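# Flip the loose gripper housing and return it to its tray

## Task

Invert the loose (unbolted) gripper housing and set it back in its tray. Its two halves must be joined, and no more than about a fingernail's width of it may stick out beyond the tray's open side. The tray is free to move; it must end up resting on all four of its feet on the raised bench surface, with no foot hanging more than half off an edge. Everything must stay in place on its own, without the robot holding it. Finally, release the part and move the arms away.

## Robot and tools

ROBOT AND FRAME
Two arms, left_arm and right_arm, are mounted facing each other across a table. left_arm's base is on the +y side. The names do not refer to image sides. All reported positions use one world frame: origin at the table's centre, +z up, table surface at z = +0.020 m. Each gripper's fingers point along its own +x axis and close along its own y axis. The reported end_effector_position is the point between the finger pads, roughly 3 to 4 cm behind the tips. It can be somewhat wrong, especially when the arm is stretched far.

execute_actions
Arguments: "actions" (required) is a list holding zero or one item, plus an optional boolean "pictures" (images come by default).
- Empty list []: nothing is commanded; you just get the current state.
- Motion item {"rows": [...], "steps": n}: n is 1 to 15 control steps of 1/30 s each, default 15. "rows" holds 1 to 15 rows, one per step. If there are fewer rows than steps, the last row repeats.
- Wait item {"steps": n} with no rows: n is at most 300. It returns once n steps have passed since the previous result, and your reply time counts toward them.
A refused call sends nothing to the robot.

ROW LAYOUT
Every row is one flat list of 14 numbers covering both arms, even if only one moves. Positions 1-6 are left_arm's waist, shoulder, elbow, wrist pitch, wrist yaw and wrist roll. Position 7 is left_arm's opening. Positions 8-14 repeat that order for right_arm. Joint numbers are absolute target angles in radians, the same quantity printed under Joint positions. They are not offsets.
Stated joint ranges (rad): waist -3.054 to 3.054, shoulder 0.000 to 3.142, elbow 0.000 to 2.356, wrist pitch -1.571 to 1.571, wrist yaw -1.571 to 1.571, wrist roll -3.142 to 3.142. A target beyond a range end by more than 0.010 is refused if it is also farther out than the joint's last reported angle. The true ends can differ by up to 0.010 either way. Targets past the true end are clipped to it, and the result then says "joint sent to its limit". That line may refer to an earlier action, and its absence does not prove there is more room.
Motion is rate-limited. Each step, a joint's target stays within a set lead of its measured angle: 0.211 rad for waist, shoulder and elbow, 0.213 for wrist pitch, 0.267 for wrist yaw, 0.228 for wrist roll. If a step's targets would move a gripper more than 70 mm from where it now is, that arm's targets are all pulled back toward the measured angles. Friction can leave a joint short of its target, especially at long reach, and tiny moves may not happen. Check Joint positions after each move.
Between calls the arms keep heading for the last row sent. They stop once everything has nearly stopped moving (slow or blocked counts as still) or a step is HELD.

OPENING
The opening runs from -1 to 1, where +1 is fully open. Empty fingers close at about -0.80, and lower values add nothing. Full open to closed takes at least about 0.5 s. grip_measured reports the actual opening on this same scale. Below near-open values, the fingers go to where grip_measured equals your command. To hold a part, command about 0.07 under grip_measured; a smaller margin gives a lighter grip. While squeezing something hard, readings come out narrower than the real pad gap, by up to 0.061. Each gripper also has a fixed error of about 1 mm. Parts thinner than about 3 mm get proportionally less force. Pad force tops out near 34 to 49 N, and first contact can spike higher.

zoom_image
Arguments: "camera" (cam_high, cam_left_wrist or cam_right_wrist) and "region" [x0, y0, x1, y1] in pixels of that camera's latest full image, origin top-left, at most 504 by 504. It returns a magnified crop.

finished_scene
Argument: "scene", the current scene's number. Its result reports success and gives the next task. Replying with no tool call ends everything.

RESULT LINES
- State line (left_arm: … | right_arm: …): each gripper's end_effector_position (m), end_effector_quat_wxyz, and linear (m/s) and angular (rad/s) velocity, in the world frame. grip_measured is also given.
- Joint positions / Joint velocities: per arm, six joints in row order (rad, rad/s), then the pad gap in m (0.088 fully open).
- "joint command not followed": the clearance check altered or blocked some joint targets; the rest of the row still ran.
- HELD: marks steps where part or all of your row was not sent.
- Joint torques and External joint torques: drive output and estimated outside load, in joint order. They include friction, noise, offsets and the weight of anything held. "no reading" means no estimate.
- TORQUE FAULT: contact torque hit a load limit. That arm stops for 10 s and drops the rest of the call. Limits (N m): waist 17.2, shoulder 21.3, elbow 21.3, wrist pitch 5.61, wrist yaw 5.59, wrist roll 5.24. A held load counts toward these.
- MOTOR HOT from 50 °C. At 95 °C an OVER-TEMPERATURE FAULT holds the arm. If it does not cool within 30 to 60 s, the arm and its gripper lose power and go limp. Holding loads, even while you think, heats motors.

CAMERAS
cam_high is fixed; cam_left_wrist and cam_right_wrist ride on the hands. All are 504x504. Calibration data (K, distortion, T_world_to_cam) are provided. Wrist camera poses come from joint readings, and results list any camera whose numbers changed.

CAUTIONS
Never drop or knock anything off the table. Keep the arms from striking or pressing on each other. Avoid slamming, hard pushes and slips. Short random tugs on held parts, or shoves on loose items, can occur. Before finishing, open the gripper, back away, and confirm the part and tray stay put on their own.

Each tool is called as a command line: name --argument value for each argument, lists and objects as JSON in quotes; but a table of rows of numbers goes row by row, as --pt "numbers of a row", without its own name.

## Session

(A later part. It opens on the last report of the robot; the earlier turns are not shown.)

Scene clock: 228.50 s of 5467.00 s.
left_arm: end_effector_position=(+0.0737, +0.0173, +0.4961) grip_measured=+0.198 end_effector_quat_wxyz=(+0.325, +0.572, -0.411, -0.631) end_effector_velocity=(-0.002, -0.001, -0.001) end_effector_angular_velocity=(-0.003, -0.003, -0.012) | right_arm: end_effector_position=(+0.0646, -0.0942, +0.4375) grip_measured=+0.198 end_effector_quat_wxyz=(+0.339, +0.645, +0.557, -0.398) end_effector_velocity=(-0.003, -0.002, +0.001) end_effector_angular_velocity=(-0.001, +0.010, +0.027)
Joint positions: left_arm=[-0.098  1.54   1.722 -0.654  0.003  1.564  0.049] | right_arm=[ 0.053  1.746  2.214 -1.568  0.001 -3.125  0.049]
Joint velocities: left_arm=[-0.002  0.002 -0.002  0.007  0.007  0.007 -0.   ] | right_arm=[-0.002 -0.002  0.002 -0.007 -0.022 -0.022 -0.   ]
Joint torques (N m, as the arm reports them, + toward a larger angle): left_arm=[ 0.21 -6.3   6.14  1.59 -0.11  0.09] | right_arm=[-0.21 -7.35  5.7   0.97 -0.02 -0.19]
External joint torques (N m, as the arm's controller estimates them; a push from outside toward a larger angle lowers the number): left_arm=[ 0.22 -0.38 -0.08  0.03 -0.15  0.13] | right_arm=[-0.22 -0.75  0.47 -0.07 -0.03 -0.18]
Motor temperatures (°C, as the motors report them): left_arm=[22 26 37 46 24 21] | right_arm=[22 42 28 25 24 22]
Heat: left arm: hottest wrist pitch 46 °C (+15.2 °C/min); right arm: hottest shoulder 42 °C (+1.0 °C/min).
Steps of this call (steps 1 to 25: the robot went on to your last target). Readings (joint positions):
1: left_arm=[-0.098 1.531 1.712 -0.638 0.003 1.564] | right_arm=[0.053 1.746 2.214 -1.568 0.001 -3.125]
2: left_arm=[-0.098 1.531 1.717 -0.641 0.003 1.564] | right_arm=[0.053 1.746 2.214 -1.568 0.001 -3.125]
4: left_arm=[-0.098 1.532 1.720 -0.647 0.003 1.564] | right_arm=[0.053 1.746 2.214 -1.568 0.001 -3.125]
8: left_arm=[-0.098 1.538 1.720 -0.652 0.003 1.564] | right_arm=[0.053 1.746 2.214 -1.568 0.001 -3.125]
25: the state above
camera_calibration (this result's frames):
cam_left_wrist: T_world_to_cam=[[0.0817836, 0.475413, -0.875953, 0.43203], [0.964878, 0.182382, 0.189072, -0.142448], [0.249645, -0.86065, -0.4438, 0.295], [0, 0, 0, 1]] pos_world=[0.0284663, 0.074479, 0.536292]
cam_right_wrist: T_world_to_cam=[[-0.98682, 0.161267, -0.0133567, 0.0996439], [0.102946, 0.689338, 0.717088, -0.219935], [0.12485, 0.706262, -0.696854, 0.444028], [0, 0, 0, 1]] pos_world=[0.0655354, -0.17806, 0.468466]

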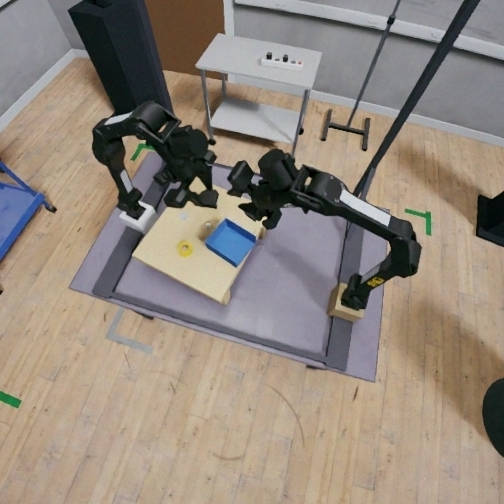

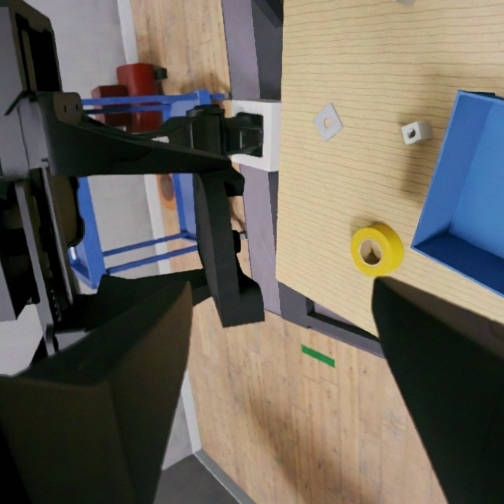

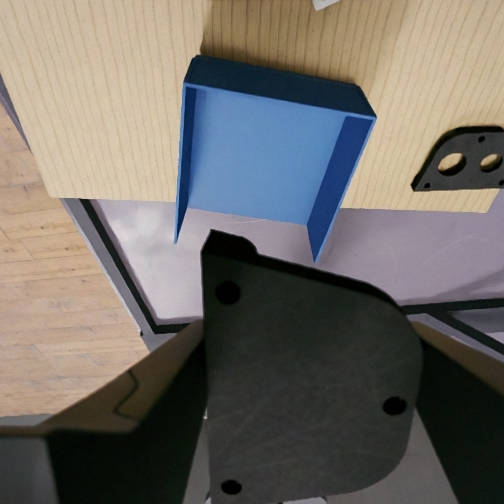

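execute_actions --actions '[{"rows":[[-0.095,1.6,1.795,-0.64,0,1.57,0.1,0.05,1.75,2.22,-1.57,0,-3.13,0.14]],"steps":10}]' --pictures false

execute_actions --actions '[{"rows":[[-0.095,1.68,1.836,-0.615,0,1.57,0.1,0.05,1.75,2.22,-1.57,0,-3.13,0.14]]}]' --pictures false

execute_actions --actions '[{"steps":20}]'

Scene clock: 235.27 s of 5467.00 s.
left_arm: end_effector_position=(+0.0716, +0.0029, +0.4988) grip_measured=+0.110 end_effector_quat_wxyz=(+0.328, +0.570, -0.415, -0.629) end_effector_velocity=(+0.001, -0.008, -0.002) end_effector_angular_velocity=(+0.006, -0.011, +0.006) | right_arm: end_effector_position=(+0.0646, -0.0942, +0.4375) grip_measured=+0.198 end_effector_quat_wxyz=(+0.339, +0.645, +0.557, -0.398) end_effector_velocity=(-0.000, +0.001, -0.001) end_effector_angular_velocity=(+0.003, +0.003, +0.007)
Joint positions: left_arm=[-0.098  1.592  1.776 -0.645  0.003  1.564  0.044] | right_arm=[ 0.053  1.746  2.214 -1.568  0.001 -3.125  0.049]
Joint velocities: left_arm=[ 0.002  0.032  0.032 -0.007 -0.007  0.007 -0.003] | right_arm=[-0.002 -0.002 -0.007  0.007 -0.007 -0.007 -0.   ]
Joint torques (N m, as the arm reports them, + toward a larger angle): left_arm=[ 0.16 -6.81  6.4   2.09 -0.11  0.1 ] | right_arm=[-0.16 -7.33  5.69  0.98 -0.03 -0.19]
External joint torques (N m, as the arm's controller estimates them; a push from outside toward a larger angle lowers the number): left_arm=[ 0.12 -0.17  0.04  0.52 -0.14  0.15] | right_arm=[-0.21 -0.83  0.53 -0.04 -0.03 -0.19]
Motor temperatures (°C, as the motors report them): left_arm=[22 26 36 44 24 21] | right_arm=[22 40 28 25 24 22]
Heat: left arm: hottest wrist pitch 44 °C (+13.0 °C/min); right arm: hottest shoulder 40 °C (-1.0 °C/min).
Steps of this call (steps 1 to 15: the robot went on to your last target; steps 16 to 150: nothing new was sent; then 1.43 s passed at rest; steps 151 to 160: all 10 steps of this action). Readings (joint positions):
151: left_arm=[-0.098 1.546 1.728 -0.657 0.003 1.564] | right_arm=[0.053 1.746 2.214 -1.568 0.001 -3.125]
152: left_arm=[-0.098 1.555 1.741 -0.655 0.003 1.564] | right_arm=[0.053 1.746 2.214 -1.568 0.001 -3.125]
154: left_arm=[-0.098 1.572 1.762 -0.647 0.003 1.564] | right_arm=[0.053 1.746 2.214 -1.568 0.001 -3.125]
158: left_arm=[-0.098 1.588 1.774 -0.646 0.003 1.564] | right_arm=[0.053 1.746 2.214 -1.568 0.001 -3.125]
160: the state above

Scene clock: 235.77 s of 5467.00 s.
left_arm: end_effector_position=(+0.0679, -0.0214, +0.4867) grip_measured=+0.102 end_effector_quat_wxyz=(+0.325, +0.572, -0.412, -0.631) end_effector_velocity=(+0.000, +0.001, +0.025) end_effector_angular_velocity=(-0.062, -0.001, +0.001) | right_arm: end_effector_position=(+0.0646, -0.0942, +0.4375) grip_measured=+0.198 end_effector_quat_wxyz=(+0.339, +0.645, +0.557, -0.398) end_effector_velocity=(-0.001, -0.002, -0.001) end_effector_angular_velocity=(-0.007, +0.004, +0.007)
Joint positions: left_arm=[-0.098  1.675  1.822 -0.618  0.003  1.564  0.044] | right_arm=[ 0.053  1.746  2.214 -1.568  0.001 -3.125  0.049]
Joint velocities: left_arm=[-0.002 -0.007  0.046  0.007 -0.007  0.007 -0.   ] | right_arm=[-0.002 -0.002 -0.002 -0.007 -0.007 -0.007 -0.   ]
Joint torques (N m, as the arm reports them, + toward a larger angle): left_arm=[ 0.25 -7.35  5.8   2.   -0.1   0.1 ] | right_arm=[-0.2  -7.34  5.69  0.97 -0.02 -0.2 ]
External joint torques (N m, as the arm's controller estimates them; a push from outside toward a larger angle lowers the number): left_arm=[ 0.25 -0.31 -0.44  0.47 -0.13  0.15] | right_arm=[-0.19 -0.84  0.53 -0.04 -0.03 -0.19]
Motor temperatures (°C, as the motors report them): left_arm=[22 26 36 44 24 21] | right_arm=[22 40 28 25 24 22]
Heat: left arm: hottest wrist pitch 44 °C (+13.1 °C/min); right arm: hottest shoulder 40 °C (-1.0 °C/min).
Steps of this call (steps 1 to 15: all 15 steps of this action). Readings (joint positions):
1: left_arm=[-0.098 1.601 1.781 -0.645 0.003 1.564] | right_arm=[0.053 1.746 2.214 -1.568 0.001 -3.125]
2: left_arm=[-0.098 1.612 1.793 -0.636 0.003 1.564] | right_arm=[0.053 1.746 2.214 -1.568 0.001 -3.125]
4: left_arm=[-0.098 1.636 1.813 -0.624 0.003 1.564] | right_arm=[0.053 1.746 2.214 -1.568 0.001 -3.125]
8: left_arm=[-0.098 1.666 1.816 -0.623 0.003 1.564] | right_arm=[0.053 1.746 2.214 -1.568 0.001 -3.125]
15: the state above

Scene clock: 236.43 s of 5467.00 s.
left_arm: end_effector_position=(+0.0679, -0.0215, +0.4876) grip_measured=+0.102 end_effector_quat_wxyz=(+0.326, +0.571, -0.412, -0.630) end_effector_velocity=(+0.000, +0.003, -0.004) end_effector_angular_velocity=(+0.022, -0.000, +0.007) | right_arm: end_effector_position=(+0.0646, -0.0942, +0.4375) grip_measured=+0.198 end_effector_quat_wxyz=(+0.339, +0.645, +0.557, -0.398) end_effector_velocity=(-0.001, -0.002, -0.002) end_effector_angular_velocity=(-0.012, +0.005, +0.007)
Joint positions: left_arm=[-0.098  1.675  1.824 -0.618  0.003  1.564  0.044] | right_arm=[ 0.053  1.746  2.214 -1.568  0.001 -3.125  0.049]
Joint velocities: left_arm=[-0.002 -0.002 -0.002 -0.022 -0.007 -0.007 -0.001] | right_arm=[-0.002 -0.002 -0.007 -0.007 -0.007 -0.007 -0.001]
Joint torques (N m, as the arm reports them, + toward a larger angle): left_arm=[ 0.26 -7.58  5.79  2.   -0.07  0.12] | right_arm=[-0.21 -7.35  5.68  0.97 -0.01 -0.19]
External joint torques (N m, as the arm's controller estimates them; a push from outside toward a larger angle lowers the number): left_arm=[ 0.26 -0.56 -0.47  0.47 -0.11  0.17] | right_arm=[-0.21 -0.85  0.53 -0.05 -0.02 -0.19]
Motor temperatures (°C, as the motors report them): left_arm=[22 26 36 44 24 21] | right_arm=[22 40 28 25 24 22]
Heat: left arm: hottest wrist pitch 44 °C (+13.2 °C/min); right arm: hottest shoulder 40 °C (-1.0 °C/min).
Steps of this call (steps 1 to 15: the robot went on to your last target; steps 16 to 20: nothing new was sent). Readings (joint positions):
1: left_arm=[-0.098 1.675 1.823 -0.618 0.003 1.564] | right_arm=[0.053 1.746 2.214 -1.568 0.001 -3.125]
2: left_arm=[-0.098 1.675 1.824 -0.618 0.003 1.564] | right_arm=[0.053 1.746 2.214 -1.568 0.001 -3.125]
4: left_arm=[-0.098 1.675 1.824 -0.618 0.003 1.564] | right_arm=[0.053 1.746 2.214 -1.568 0.001 -3.125]
8: left_arm=[-0.098 1.675 1.824 -0.618 0.003 1.564] | right_arm=[0.053 1.746 2.214 -1.568 0.001 -3.125]
20: the state above
All arms were judged still, so your last target was given up. Only a new action makes them travel on or press farther. Fingers that are still opening or closing keep moving.
camera_calibration (this result's frames):
cam_left_wrist: T_world_to_cam=[[0.081437, 0.473098, -0.877238, 0.444103], [0.964952, 0.18288, 0.188208, -0.127759], [0.24947, -0.861819, -0.441624, 0.258277], [0, 0, 0, 1]] pos_world=[0.0226828, 0.035848, 0.52769]
cam_right_wrist: T_world_to_cam=[[-0.98682, 0.161267, -0.0133567, 0.0996439], [0.102946, 0.689338, 0.717088, -0.219935], [0.12485, 0.706262, -0.696854, 0.444028], [0, 0, 0, 1]] pos_world=[0.0655354, -0.17806, 0.468466]

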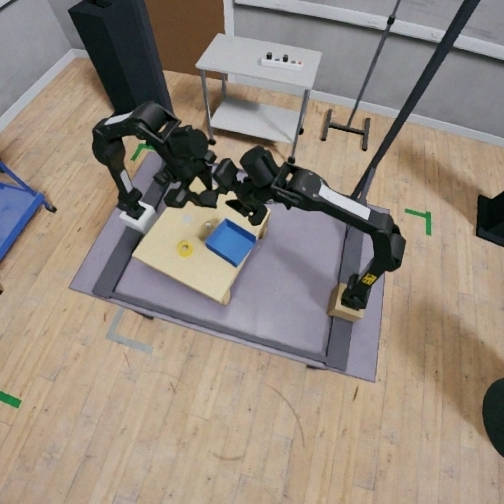

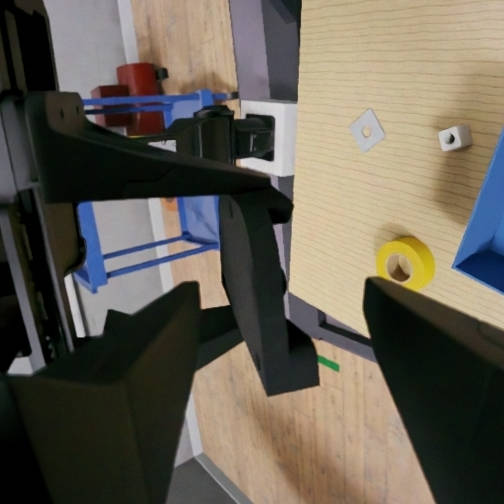

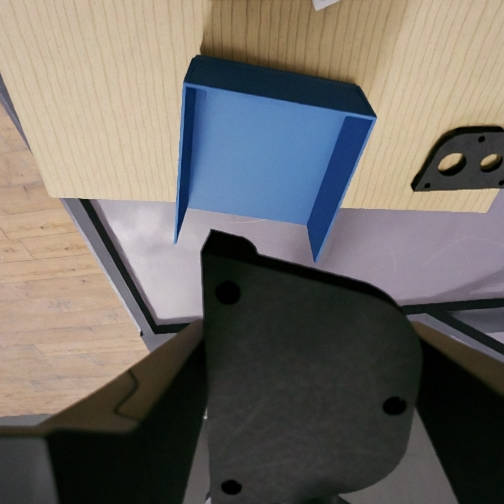

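execute_actions --actions '[{"rows":[[-0.095,1.74,1.915,-0.665,0,1.57,-0.05,0.05,1.75,2.22,-1.57,0,-3.13,0.14]],"steps":12}]' --pictures false

execute_actions --actions '[{"rows":[[-0.095,1.803,1.991,-0.712,0,1.57,-0.05,0.05,1.75,2.22,-1.57,0,-3.13,0.14]]}]' --pictures false

execute_actions --actions '[{"steps":20}]'

Scene clock: 246.70 s of 5467.00 s.
left_arm: end_effector_position=(+0.0665, -0.0322, +0.4838) grip_measured=-0.041 end_effector_quat_wxyz=(+0.317, +0.577, -0.404, -0.635) end_effector_velocity=(-0.000, -0.001, +0.009) end_effector_angular_velocity=(-0.018, -0.007, +0.001) | right_arm: end_effector_position=(+0.0646, -0.0942, +0.4375) grip_measured=+0.198 end_effector_quat_wxyz=(+0.339, +0.645, +0.557, -0.398) end_effector_velocity=(+0.002, -0.002, -0.001) end_effector_angular_velocity=(-0.008, -0.002, -0.012)
Joint positions: left_arm=[-0.098  1.732  1.897 -0.661  0.003  1.564  0.037] | right_arm=[ 0.053  1.746  2.214 -1.568  0.001 -3.125  0.049]
Joint velocities: left_arm=[-0.002  0.007  0.032 -0.007 -0.007  0.007 -0.003] | right_arm=[-0.002 -0.002 -0.002 -0.007  0.007  0.007 -0.   ]
Joint torques (N m, as the arm reports them, + toward a larger angle): left_arm=[ 0.07 -7.78  6.24  1.56 -0.1   0.13] | right_arm=[-0.29 -7.34  5.71  0.98 -0.02 -0.19]
External joint torques (N m, as the arm's controller estimates them; a push from outside toward a larger angle lowers the number): left_arm=[ 0.07 -0.14 -0.15  0.   -0.13  0.18] | right_arm=[-0.28 -0.81  0.53 -0.04 -0.04 -0.18]
Motor temperatures (°C, as the motors report them): left_arm=[22 27 35 42 24 21] | right_arm=[22 39 28 25 24 22]
Heat: left arm: hottest wrist pitch 42 °C (+11.2 °C/min); right arm: hottest shoulder 39 °C (-3.0 °C/min).
Steps of this call (steps 1 to 90: nothing new was sent; then 6.87 s passed at rest; steps 91 to 102: all 12 steps of this action). Readings (joint positions):
91: left_arm=[-0.098 1.681 1.832 -0.626 0.003 1.564] | right_arm=[0.053 1.746 2.214 -1.568 0.001 -3.125]
92: left_arm=[-0.098 1.691 1.849 -0.632 0.003 1.564] | right_arm=[0.053 1.746 2.214 -1.568 0.001 -3.125]
94: left_arm=[-0.098 1.709 1.875 -0.641 0.003 1.564] | right_arm=[0.053 1.746 2.214 -1.568 0.001 -3.125]
98: left_arm=[-0.098 1.727 1.891 -0.656 0.003 1.564] | right_arm=[0.053 1.746 2.214 -1.568 0.001 -3.125]
102: the state above

Scene clock: 247.20 s of 5467.00 s.
left_arm: end_effector_position=(+0.0648, -0.0435, +0.4779) grip_measured=-0.048 end_effector_quat_wxyz=(+0.307, +0.584, -0.395, -0.640) end_effector_velocity=(+0.002, +0.001, +0.013) end_effector_angular_velocity=(-0.029, -0.013, +0.013) | right_arm: end_effector_position=(+0.0646, -0.0942, +0.4375) grip_measured=+0.198 end_effector_quat_wxyz=(+0.339, +0.645, +0.557, -0.398) end_effector_velocity=(+0.005, -0.007, -0.000) end_effector_angular_velocity=(-0.020, -0.020, -0.011)
Joint positions: left_arm=[-0.098  1.796  1.976 -0.709  0.003  1.564  0.037] | right_arm=[ 0.053  1.746  2.214 -1.568  0.001 -3.125  0.049]
Joint velocities: left_arm=[-0.002 -0.002  0.032 -0.007 -0.022  0.007 -0.   ] | right_arm=[-0.007 -0.007 -0.002 -0.022  0.022 -0.007 -0.   ]
Joint torques (N m, as the arm reports them, + toward a larger angle): left_arm=[ 0.15 -8.06  6.08  1.51 -0.11  0.1 ] | right_arm=[-0.21 -7.33  5.67  0.98 -0.03 -0.18]
External joint torques (N m, as the arm's controller estimates them; a push from outside toward a larger angle lowers the number): left_arm=[ 0.14 -0.18 -0.12  0.01 -0.14  0.14] | right_arm=[-0.2  -0.71  0.47 -0.03 -0.04 -0.18]
Motor temperatures (°C, as the motors report them): left_arm=[22 27 35 42 24 21] | right_arm=[22 39 28 25 24 22]
Heat: left arm: hottest wrist pitch 42 °C (+11.1 °C/min); right arm: hottest shoulder 39 °C (-3.0 °C/min).
Steps of this call (steps 1 to 15: all 15 steps of this action). Readings (joint positions):
1: left_arm=[-0.098 1.740 1.907 -0.672 0.003 1.564] | right_arm=[0.053 1.746 2.214 -1.568 0.001 -3.125]
2: left_arm=[-0.098 1.750 1.925 -0.680 0.003 1.564] | right_arm=[0.053 1.746 2.214 -1.568 0.001 -3.125]
4: left_arm=[-0.098 1.769 1.952 -0.688 0.003 1.564] | right_arm=[0.053 1.746 2.214 -1.568 0.001 -3.125]
8: left_arm=[-0.098 1.789 1.968 -0.704 0.003 1.564] | right_arm=[0.053 1.746 2.214 -1.568 0.001 -3.125]
15: the state above

Scene clock: 247.87 s of 5467.00 s.
left_arm: end_effector_position=(+0.0648, -0.0434, +0.4788) grip_measured=-0.048 end_effector_quat_wxyz=(+0.307, +0.583, -0.395, -0.640) end_effector_velocity=(-0.002, +0.005, -0.002) end_effector_angular_velocity=(+0.016, -0.005, -0.012) | right_arm: end_effector_position=(+0.0646, -0.0942, +0.4375) grip_measured=+0.198 end_effector_quat_wxyz=(+0.339, +0.645, +0.557, -0.398) end_effector_velocity=(-0.001, -0.004, -0.004) end_effector_angular_velocity=(-0.026, +0.007, +0.007)
Joint positions: left_arm=[-0.098  1.796  1.978 -0.71   0.003  1.564  0.037] | right_arm=[ 0.053  1.746  2.214 -1.568  0.001 -3.125  0.049]
Joint velocities: left_arm=[-0.002 -0.007 -0.002 -0.022  0.007  0.007 -0.   ] | right_arm=[-0.002  0.002 -0.002 -0.022 -0.007 -0.007 -0.   ]
Joint torques (N m, as the arm reports them, + toward a larger angle): left_arm=[ 0.05 -8.13  6.13  1.54 -0.09  0.13] | right_arm=[-0.22 -7.37  5.66  0.96 -0.01 -0.2 ]
External joint torques (N m, as the arm's controller estimates them; a push from outside toward a larger angle lowers the number): left_arm=[ 0.06 -0.3  -0.04  0.05 -0.12  0.17] | right_arm=[-0.22 -0.99  0.56 -0.06 -0.02 -0.2 ]
Motor temperatures (°C, as the motors report them): left_arm=[22 27 35 41 24 21] | right_arm=[22 39 28 25 24 22]
Heat: left arm: hottest wrist pitch 41 °C (+10.1 °C/min); right arm: hottest shoulder 39 °C (-3.0 °C/min).
Steps of this call (steps 1 to 15: the robot went on to your last target; steps 16 to 20: nothing new was sent). Readings (joint positions):
1: left_arm=[-0.098 1.796 1.977 -0.709 0.003 1.564] | right_arm=[0.053 1.746 2.214 -1.568 0.001 -3.125]
2: left_arm=[-0.098 1.796 1.977 -0.709 0.003 1.564] | right_arm=[0.053 1.746 2.214 -1.568 0.001 -3.125]
4: left_arm=[-0.098 1.796 1.978 -0.709 0.003 1.564] | right_arm=[0.053 1.746 2.214 -1.568 0.001 -3.125]
8: left_arm=[-0.098 1.796 1.978 -0.710 0.003 1.564] | right_arm=[0.053 1.746 2.214 -1.568 0.001 -3.125]
20: the state above
All arms were judged still, so your last target was given up. Only a new action makes them travel on or press farther. Fingers that are still opening or closing keep moving.
camera_calibration (this result's frames):
cam_left_wrist: T_world_to_cam=[[0.0887408, 0.523251, -0.847545, 0.434486], [0.963168, 0.171766, 0.206891, -0.128421], [0.253836, -0.834688, -0.488736, 0.259712], [0, 0, 0, 1]] pos_world=[0.01921, 0.0114918, 0.521746]
cam_right_wrist: T_world_to_cam=[[-0.98682, 0.161267, -0.0133567, 0.0996439], [0.102946, 0.689338, 0.717088, -0.219935], [0.12485, 0.706262, -0.696854, 0.444028], [0, 0, 0, 1]] pos_world=[0.0655354, -0.17806, 0.468466]

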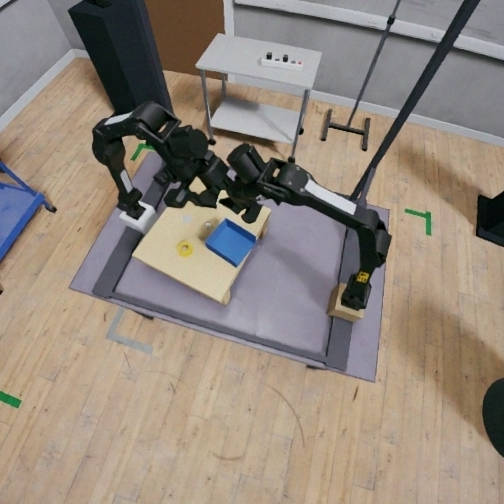

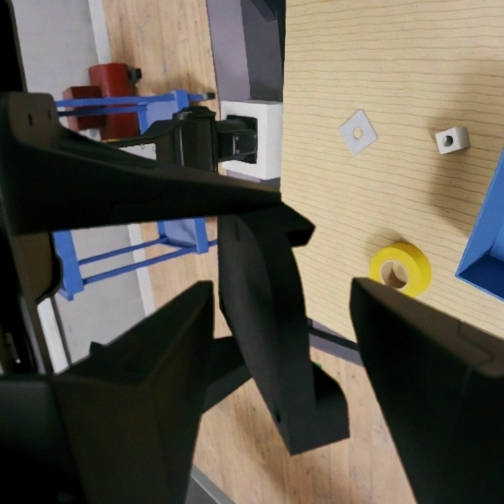

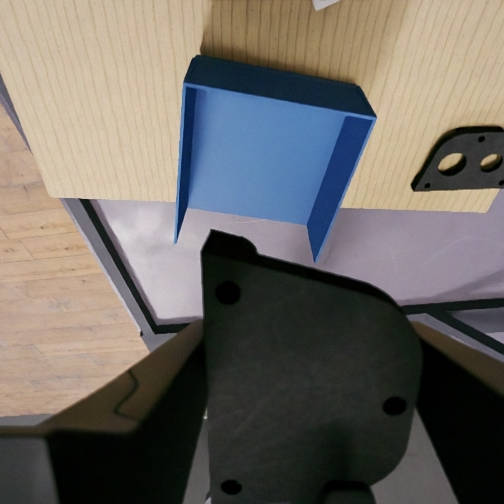

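execute_actions --actions '[{"rows":[[-0.085,1.765,1.878,-0.575,0,1.57,-0.05,0.05,1.75,2.22,-1.57,0,-3.13,0.14]],"steps":12}]' --pictures false

execute_actions --actions '[{"rows":[[-0.083,1.738,1.783,-0.442,0,1.57,-0.05,0.05,1.75,2.22,-1.57,0,-3.13,0.14]]}]' --pictures false

execute_actions --actions '[{"steps":20}]'

Scene clock: 253.60 s of 5467.00 s.
left_arm: end_effector_position=(+0.0683, -0.0529, +0.4719) grip_measured=-0.048 end_effector_quat_wxyz=(+0.326, +0.575, -0.407, -0.630) end_effector_velocity=(-0.002, +0.005, +0.011) end_effector_angular_velocity=(-0.041, +0.009, +0.003) | right_arm: end_effector_position=(+0.0646, -0.0942, +0.4375) grip_measured=+0.198 end_effector_quat_wxyz=(+0.339, +0.645, +0.557, -0.398) end_effector_velocity=(-0.005, -0.005, -0.002) end_effector_angular_velocity=(-0.017, +0.039, +0.008)
Joint positions: left_arm=[-0.088  1.783  1.89  -0.585  0.003  1.564  0.037] | right_arm=[ 0.053  1.746  2.214 -1.568  0.001 -3.125  0.049]
Joint velocities: left_arm=[-0.007 -0.032 -0.027  0.037 -0.007 -0.007  0.   ] | right_arm=[-0.002 -0.007 -0.007 -0.022 -0.037  0.007  0.   ]
Joint torques (N m, as the arm reports them, + toward a larger angle): left_arm=[  0.15 -10.93   4.24   2.07  -0.1    0.08] | right_arm=[-0.21 -7.31  5.66  0.98 -0.02 -0.19]
External joint torques (N m, as the arm's controller estimates them; a push from outside toward a larger angle lowers the number): left_arm=[ 0.21 -2.85 -2.25  0.49 -0.14  0.13] | right_arm=[-0.27 -0.73  0.48 -0.02 -0.02 -0.19]
Motor temperatures (°C, as the motors report them): left_arm=[22 27 35 40 24 21] | right_arm=[22 38 28 25 24 22]
Heat: left arm: hottest wrist pitch 40 °C (+8.0 °C/min); right arm: hottest shoulder 38 °C (-4.0 °C/min).
Steps of this call (steps 1 to 90: nothing new was sent; then 2.33 s passed at rest; steps 91 to 102: all 12 steps of this action). Readings (joint positions):
91: left_arm=[-0.098 1.795 1.969 -0.694 0.003 1.564] | right_arm=[0.053 1.746 2.214 -1.568 0.001 -3.125]
92: left_arm=[-0.096 1.791 1.953 -0.664 0.003 1.564] | right_arm=[0.053 1.746 2.214 -1.568 0.001 -3.125]
94: left_arm=[-0.093 1.785 1.929 -0.630 0.003 1.564] | right_arm=[0.053 1.746 2.214 -1.568 0.001 -3.125]
98: left_arm=[-0.088 1.784 1.900 -0.597 0.003 1.564] | right_arm=[0.053 1.746 2.214 -1.568 0.001 -3.125]
102: the state above

Scene clock: 254.10 s of 5467.00 s.
left_arm: end_effector_position=(+0.0687, -0.0569, +0.4709) grip_measured=-0.048 end_effector_quat_wxyz=(+0.348, +0.561, -0.426, -0.618) end_effector_velocity=(+0.000, +0.002, +0.010) end_effector_angular_velocity=(-0.031, +0.008, +0.007) | right_arm: end_effector_position=(+0.0646, -0.0942, +0.4375) grip_measured=+0.198 end_effector_quat_wxyz=(+0.339, +0.645, +0.557, -0.398) end_effector_velocity=(-0.003, -0.002, -0.001) end_effector_angular_velocity=(-0.004, +0.024, +0.001)
Joint positions: left_arm=[-0.086  1.753  1.793 -0.449  0.003  1.564  0.037] | right_arm=[ 0.053  1.746  2.214 -1.568  0.001 -3.125  0.049]
Joint velocities: left_arm=[-0.002 -0.017 -0.007  0.022 -0.007 -0.007 -0.   ] | right_arm=[-0.002 -0.002 -0.002 -0.007 -0.022  0.007 -0.   ]
Joint torques (N m, as the arm reports them, + toward a larger angle): left_arm=[  0.2  -10.4    4.44   2.07  -0.09   0.09] | right_arm=[-0.25 -7.34  5.67  0.96 -0.02 -0.2 ]
External joint torques (N m, as the arm's controller estimates them; a push from outside toward a larger angle lowers the number): left_arm=[ 0.2  -2.53 -2.12  0.47 -0.12  0.14] | right_arm=[-0.27 -0.85  0.51 -0.07 -0.03 -0.19]
Motor temperatures (°C, as the motors report them): left_arm=[22 27 35 40 24 21] | right_arm=[22 38 28 25 24 22]
Heat: left arm: hottest wrist pitch 40 °C (+8.1 °C/min); right arm: hottest shoulder 38 °C (-5.1 °C/min).
Steps of this call (steps 1 to 15: all 15 steps of this action). Readings (joint positions):
1: left_arm=[-0.088 1.778 1.877 -0.562 0.003 1.564] | right_arm=[0.053 1.746 2.214 -1.568 0.001 -3.125]
2: left_arm=[-0.088 1.770 1.858 -0.532 0.003 1.564] | right_arm=[0.053 1.746 2.214 -1.568 0.001 -3.125]
4: left_arm=[-0.087 1.759 1.830 -0.499 0.003 1.564] | right_arm=[0.053 1.746 2.214 -1.568 0.001 -3.125]
8: left_arm=[-0.086 1.754 1.805 -0.464 0.003 1.564] | right_arm=[0.053 1.746 2.214 -1.568 0.001 -3.125]
15: the state above

Scene clock: 254.77 s of 5467.00 s.
left_arm: end_effector_position=(+0.0687, -0.0566, +0.4720) grip_measured=-0.048 end_effector_quat_wxyz=(+0.349, +0.560, -0.427, -0.618) end_effector_velocity=(+0.000, +0.001, -0.001) end_effector_angular_velocity=(+0.012, +0.029, +0.019) | right_arm: end_effector_position=(+0.0646, -0.0942, +0.4375) grip_measured=+0.198 end_effector_quat_wxyz=(+0.339, +0.645, +0.557, -0.398) end_effector_velocity=(-0.001, -0.002, -0.001) end_effector_angular_velocity=(-0.008, -0.002, +0.020)
Joint positions: left_arm=[-0.086  1.75   1.792 -0.446  0.003  1.564  0.037] | right_arm=[ 0.053  1.746  2.214 -1.568  0.001 -3.125  0.049]
Joint velocities: left_arm=[-0.002 -0.002 -0.002 -0.007 -0.007 -0.037 -0.   ] | right_arm=[-0.002 -0.002 -0.002 -0.007 -0.007 -0.022 -0.   ]
Joint torques (N m, as the arm reports them, + toward a larger angle): left_arm=[  0.36 -10.32   4.25   2.1   -0.1    0.08] | right_arm=[-0.19 -7.35  5.68  0.96 -0.02 -0.19]
External joint torques (N m, as the arm's controller estimates them; a push from outside toward a larger angle lowers the number): left_arm=[ 0.41 -2.46 -2.32  0.49 -0.14  0.13] | right_arm=[-0.16 -0.81  0.52 -0.05 -0.03 -0.19]
Motor temperatures (°C, as the motors report them): left_arm=[22 27 35 40 24 21] | right_arm=[22 38 28 25 24 22]
Heat: left arm: hottest wrist pitch 40 °C (+8.0 °C/min); right arm: hottest shoulder 38 °C (-5.0 °C/min).
Steps of this call (steps 1 to 15: the robot went on to your last target; steps 16 to 20: nothing new was sent). Readings (joint positions):
1: left_arm=[-0.086 1.752 1.793 -0.448 0.003 1.564] | right_arm=[0.053 1.746 2.214 -1.568 0.001 -3.125]
2: left_arm=[-0.086 1.751 1.793 -0.447 0.003 1.564] | right_arm=[0.053 1.746 2.214 -1.568 0.001 -3.125]
4: left_arm=[-0.086 1.751 1.793 -0.446 0.003 1.564] | right_arm=[0.053 1.746 2.214 -1.568 0.001 -3.125]
8: left_arm=[-0.086 1.750 1.792 -0.446 0.003 1.564] | right_arm=[0.053 1.746 2.214 -1.568 0.001 -3.125]
20: the state above
All arms were judged still, so your last target was given up. Only a new action makes them travel on or press farther. Fingers that are still opening or closing keep moving.
camera_calibration (this result's frames):
cam_left_wrist: T_world_to_cam=[[0.0679473, 0.41671, -0.906496, 0.45851], [0.964292, 0.205687, 0.166832, -0.107783], [0.255975, -0.885463, -0.387855, 0.193738], [0, 0, 0, 1]] pos_world=[0.023188, 0.00265181, 0.508762]
cam_right_wrist: T_world_to_cam=[[-0.98682, 0.161267, -0.0133567, 0.0996439], [0.102946, 0.689338, 0.717088, -0.219935], [0.12485, 0.706262, -0.696854, 0.444028], [0, 0, 0, 1]] pos_world=[0.0655354, -0.17806, 0.468466]

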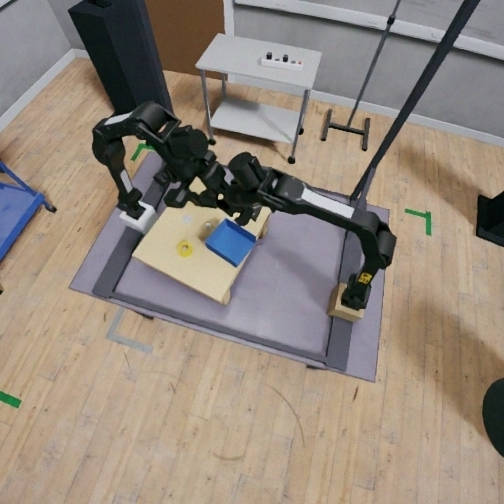

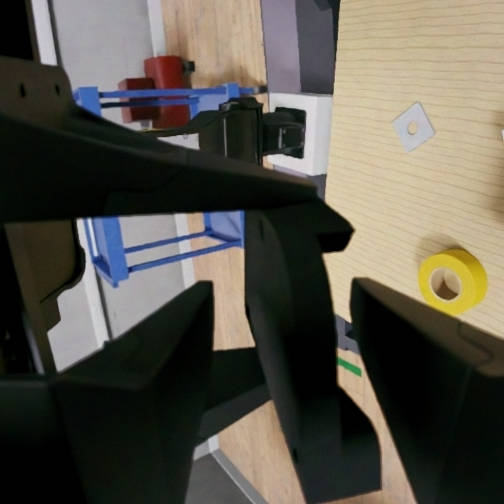

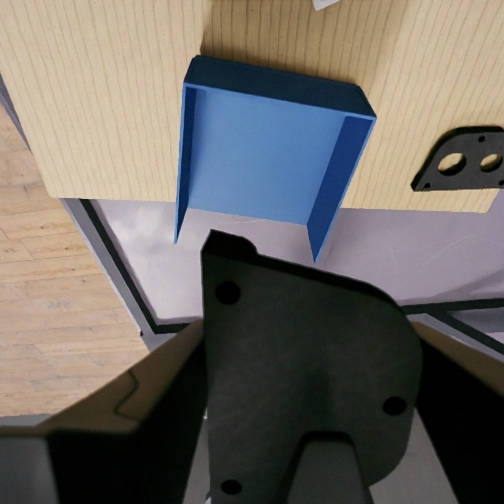

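Close, then release the right.

execute_actions --actions '[{"rows":[[-0.086,1.755,1.79,-0.446,0,1.57,-0.2,0.05,1.75,2.22,-1.57,0,-3.13,0.14],[-0.086,1.755,1.79,-0.446,0,1.57,-0.3,0.05,1.75,2.22,-1.57,0,-3.13,0.14],[-0.086,1.755,1.79,-0.446,0,1.57,-0.4,0.05,1.75,2.22,-1.57,0,-3.13,0.14],[-0.086,1.755,1.79,-0.446,0,1.57,-0.5,0.05,1.75,2.22,-1.57,0,-3.13,0.14],[-0.086,1.755,1.79,-0.446,0,1.57,-0.55,0.05,1.75,2.22,-1.57,0,-3.13,0.14],[-0.086,1.755,1.79,-0.446,0,1.57,-0.64,0.05,1.75,2.22,-1.57,0,-3.13,0.14]]}]' --pictures false

execute_actions --actions '[{"steps":15}]' --pictures false

execute_actions --actions '[{"rows":[[-0.086,1.755,1.79,-0.446,0,1.57,-0.64,0.05,1.75,2.22,-1.57,0,-3.13,0.2],[-0.086,1.755,1.79,-0.446,0,1.57,-0.64,0.05,1.75,2.22,-1.57,0,-3.13,0.23],[-0.086,1.755,1.79,-0.446,0,1.57,-0.64,0.05,1.75,2.22,-1.57,0,-3.13,0.26],[-0.086,1.755,1.79,-0.446,0,1.57,-0.64,0.05,1.75,2.22,-1.57,0,-3.13,0.3],[-0.086,1.755,1.79,-0.446,0,1.57,-0.64,0.05,1.75,2.22,-1.57,0,-3.13,0.4],[-0.086,1.755,1.79,-0.446,0,1.57,-0.64,0.05,1.75,2.22,-1.57,0,-3.13,1]]}]'

Scene clock: 264.77 s of 5467.00 s.
left_arm: end_effector_position=(+0.0696, -0.0570, +0.4727) grip_measured=-0.576 end_effector_quat_wxyz=(+0.351, +0.560, -0.428, -0.616) end_effector_velocity=(-0.003, +0.000, -0.006) end_effector_angular_velocity=(+0.019, +0.015, +0.008) | right_arm: end_effector_position=(+0.0657, -0.0934, +0.4390) grip_measured=+0.198 end_effector_quat_wxyz=(+0.337, +0.648, +0.557, -0.396) end_effector_velocity=(-0.001, -0.002, -0.001) end_effector_angular_velocity=(-0.007, +0.004, +0.007)
Joint positions: left_arm=[-0.085  1.75   1.792 -0.442  0.001  1.564  0.011] | right_arm=[ 0.051  1.746  2.217 -1.564  0.004 -3.125  0.049]
Joint velocities: left_arm=[-0.007  0.002 -0.007 -0.007 -0.007 -0.022  0.   ] | right_arm=[-0.002 -0.002 -0.002 -0.007 -0.007 -0.007  0.   ]
Joint torques (N m, as the arm reports them, + toward a larger angle): left_arm=[-0.27 -8.48  4.89  1.51  0.    0.11] | right_arm=[-0.11 -7.35  5.25  0.6  -0.1  -0.18]
External joint torques (N m, as the arm's controller estimates them; a push from outside toward a larger angle lowers the number): left_arm=[-0.24 -0.65 -1.65 -0.09 -0.03  0.15] | right_arm=[-0.14 -0.85  0.1  -0.43 -0.11 -0.18]
Motor temperatures (°C, as the motors report them): left_arm=[22 29 33 39 24 21] | right_arm=[22 37 28 26 24 22]
Heat: left arm: hottest wrist pitch 39 °C (+7.1 °C/min); right arm: hottest shoulder 37 °C (-7.1 °C/min).
Steps of this call (steps 1 to 90: nothing new was sent; then 6.50 s passed at rest; steps 91 to 105: all 15 steps of this action). Readings (joint positions):
91: left_arm=[-0.086 1.750 1.792 -0.446 0.003 1.564] | right_arm=[0.053 1.746 2.214 -1.568 0.001 -3.125]
92: left_arm=[-0.086 1.750 1.792 -0.446 0.003 1.564] | right_arm=[0.053 1.746 2.214 -1.568 0.001 -3.125]
94: left_arm=[-0.086 1.750 1.792 -0.447 0.003 1.564] | right_arm=[0.053 1.746 2.214 -1.569 0.001 -3.125]
98: left_arm=[-0.086 1.750 1.792 -0.447 0.002 1.564] | right_arm=[0.053 1.746 2.217 -1.567 0.001 -3.125]
105: the state above

Scene clock: 265.27 s of 5467.00 s.
left_arm: end_effector_position=(+0.0696, -0.0570, +0.4727) grip_measured=-0.576 end_effector_quat_wxyz=(+0.351, +0.560, -0.428, -0.616) end_effector_velocity=(-0.002, +0.002, -0.001) end_effector_angular_velocity=(+0.009, +0.009, -0.006) | right_arm: end_effector_position=(+0.0657, -0.0934, +0.4390) grip_measured=+0.198 end_effector_quat_wxyz=(+0.337, +0.648, +0.557, -0.396) end_effector_velocity=(+0.002, -0.002, -0.001) end_effector_angular_velocity=(-0.008, -0.002, -0.012)
Joint positions: left_arm=[-0.085  1.75   1.792 -0.442  0.001  1.564  0.011] | right_arm=[ 0.051  1.746  2.217 -1.564  0.004 -3.125  0.049]
Joint velocities: left_arm=[-0.002 -0.002 -0.002 -0.007  0.007 -0.007 -0.   ] | right_arm=[-0.002 -0.002 -0.002 -0.007  0.007  0.007 -0.   ]
Joint torques (N m, as the arm reports them, + toward a larger angle): left_arm=[-0.12 -8.3   4.97  1.48 -0.02  0.07] | right_arm=[-0.05 -7.36  5.36  0.58 -0.1  -0.2 ]
External joint torques (N m, as the arm's controller estimates them; a push from outside toward a larger angle lowers the number): left_arm=[-0.11 -0.4  -1.59 -0.11 -0.05  0.12] | right_arm=[-0.05 -0.79  0.17 -0.45 -0.11 -0.2 ]
Motor temperatures (°C, as the motors report them): left_arm=[22 29 33 39 24 21] | right_arm=[22 37 28 26 24 22]
Heat: left arm: hottest wrist pitch 39 °C (+7.0 °C/min); right arm: hottest shoulder 37 °C (-7.0 °C/min).
Steps of this call (steps 1 to 15: the robot went on to your last target). Readings (joint positions):
1: left_arm=[-0.085 1.750 1.792 -0.442 0.001 1.564] | right_arm=[0.051 1.746 2.217 -1.564 0.004 -3.125]
2: left_arm=[-0.085 1.750 1.792 -0.442 0.001 1.564] | right_arm=[0.051 1.746 2.217 -1.564 0.004 -3.125]
4: left_arm=[-0.085 1.750 1.792 -0.442 0.001 1.564] | right_arm=[0.051 1.746 2.217 -1.564 0.004 -3.125]
8: left_arm=[-0.085 1.750 1.792 -0.442 0.001 1.564] | right_arm=[0.051 1.746 2.217 -1.564 0.004 -3.125]
15: the state above
All arms were judged still, so your last target was given up. Only a new action makes them travel on or press farther. Fingers that are still opening or closing keep moving.

Scene clock: 265.77 s of 5467.00 s.
left_arm: end_effector_position=(+0.0696, -0.0569, +0.4716) grip_measured=-0.579 end_effector_quat_wxyz=(+0.350, +0.561, -0.426, -0.617) end_effector_velocity=(+0.005, +0.002, -0.006) end_effector_angular_velocity=(+0.025, -0.019, +0.020) | right_arm: end_effector_position=(+0.0655, -0.0942, +0.4385) grip_measured=+0.920 end_effector_quat_wxyz=(+0.338, +0.647, +0.556, -0.397) end_effector_velocity=(-0.001, -0.002, -0.001) end_effector_angular_velocity=(-0.007, +0.004, +0.007)
Joint positions: left_arm=[-0.085  1.751  1.792 -0.446  0.001  1.564  0.011] | right_arm=[ 0.051  1.746  2.217 -1.568  0.004 -3.125  0.084]
Joint velocities: left_arm=[ 0.002 -0.002 -0.007 -0.022 -0.022  0.007 -0.   ] | right_arm=[-0.002 -0.002 -0.002 -0.007 -0.007 -0.007  0.023]
Joint torques (N m, as the arm reports them, + toward a larger angle): left_arm=[-0.35 -8.28  5.08  1.77 -0.02  0.1 ] | right_arm=[-0.12 -7.45  5.09  0.99 -0.1  -0.19]
External joint torques (N m, as the arm's controller estimates them; a push from outside toward a larger angle lowers the number): left_arm=[-0.37 -0.56 -1.38  0.19 -0.04  0.14] | right_arm=[-0.12 -0.92 -0.07 -0.03 -0.11 -0.19]
Motor temperatures (°C, as the motors report them): left_arm=[22 29 33 39 24 21] | right_arm=[22 37 28 26 24 22]
Heat: left arm: hottest wrist pitch 39 °C (+6.1 °C/min); right arm: hottest shoulder 37 °C (-7.1 °C/min).
Steps of this call (steps 1 to 15: all 15 steps of this action). Readings (joint positions):
1: left_arm=[-0.085 1.750 1.792 -0.442 0.001 1.564] | right_arm=[0.051 1.746 2.217 -1.564 0.004 -3.125]
2: left_arm=[-0.085 1.750 1.792 -0.442 0.001 1.564] | right_arm=[0.051 1.746 2.217 -1.564 0.004 -3.125]
4: left_arm=[-0.085 1.750 1.792 -0.442 0.001 1.564] | right_arm=[0.051 1.746 2.217 -1.563 0.004 -3.125]
8: left_arm=[-0.085 1.751 1.792 -0.446 0.001 1.564] | right_arm=[0.051 1.746 2.217 -1.568 0.004 -3.125]
15: the state above
camera_calibration (this result's frames):
cam_left_wrist: T_world_to_cam=[[0.0674954, 0.417504, -0.906165, 0.45816], [0.963453, 0.208712, 0.167924, -0.108803], [0.259236, -0.884381, -0.388159, 0.193067], [0, 0, 0, 1]] pos_world=[0.0238535, 0.002169, 0.50838]
cam_right_wrist: T_world_to_cam=[[-0.986368, 0.163843, -0.0153018, 0.101609], [0.102926, 0.686829, 0.719494, -0.222019], [0.128394, 0.708111, -0.69433, 0.44346], [0, 0, 0, 1]] pos_world=[0.0661376, -0.178177, 0.469204]

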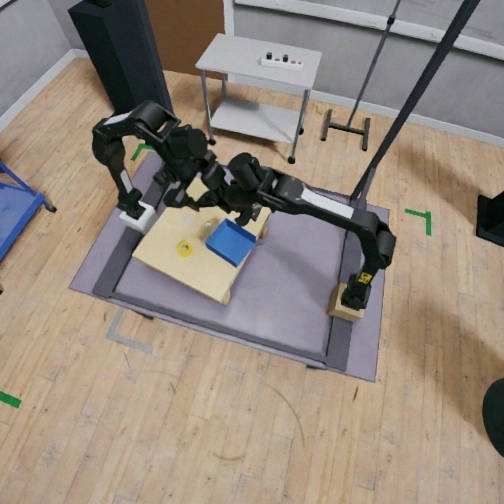

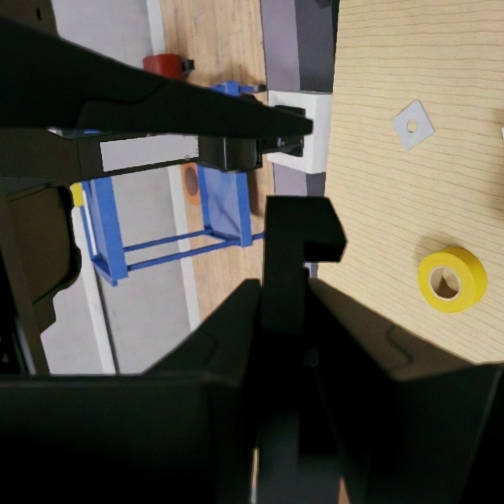

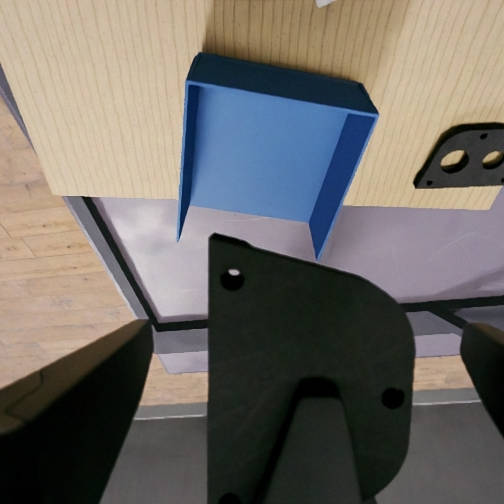

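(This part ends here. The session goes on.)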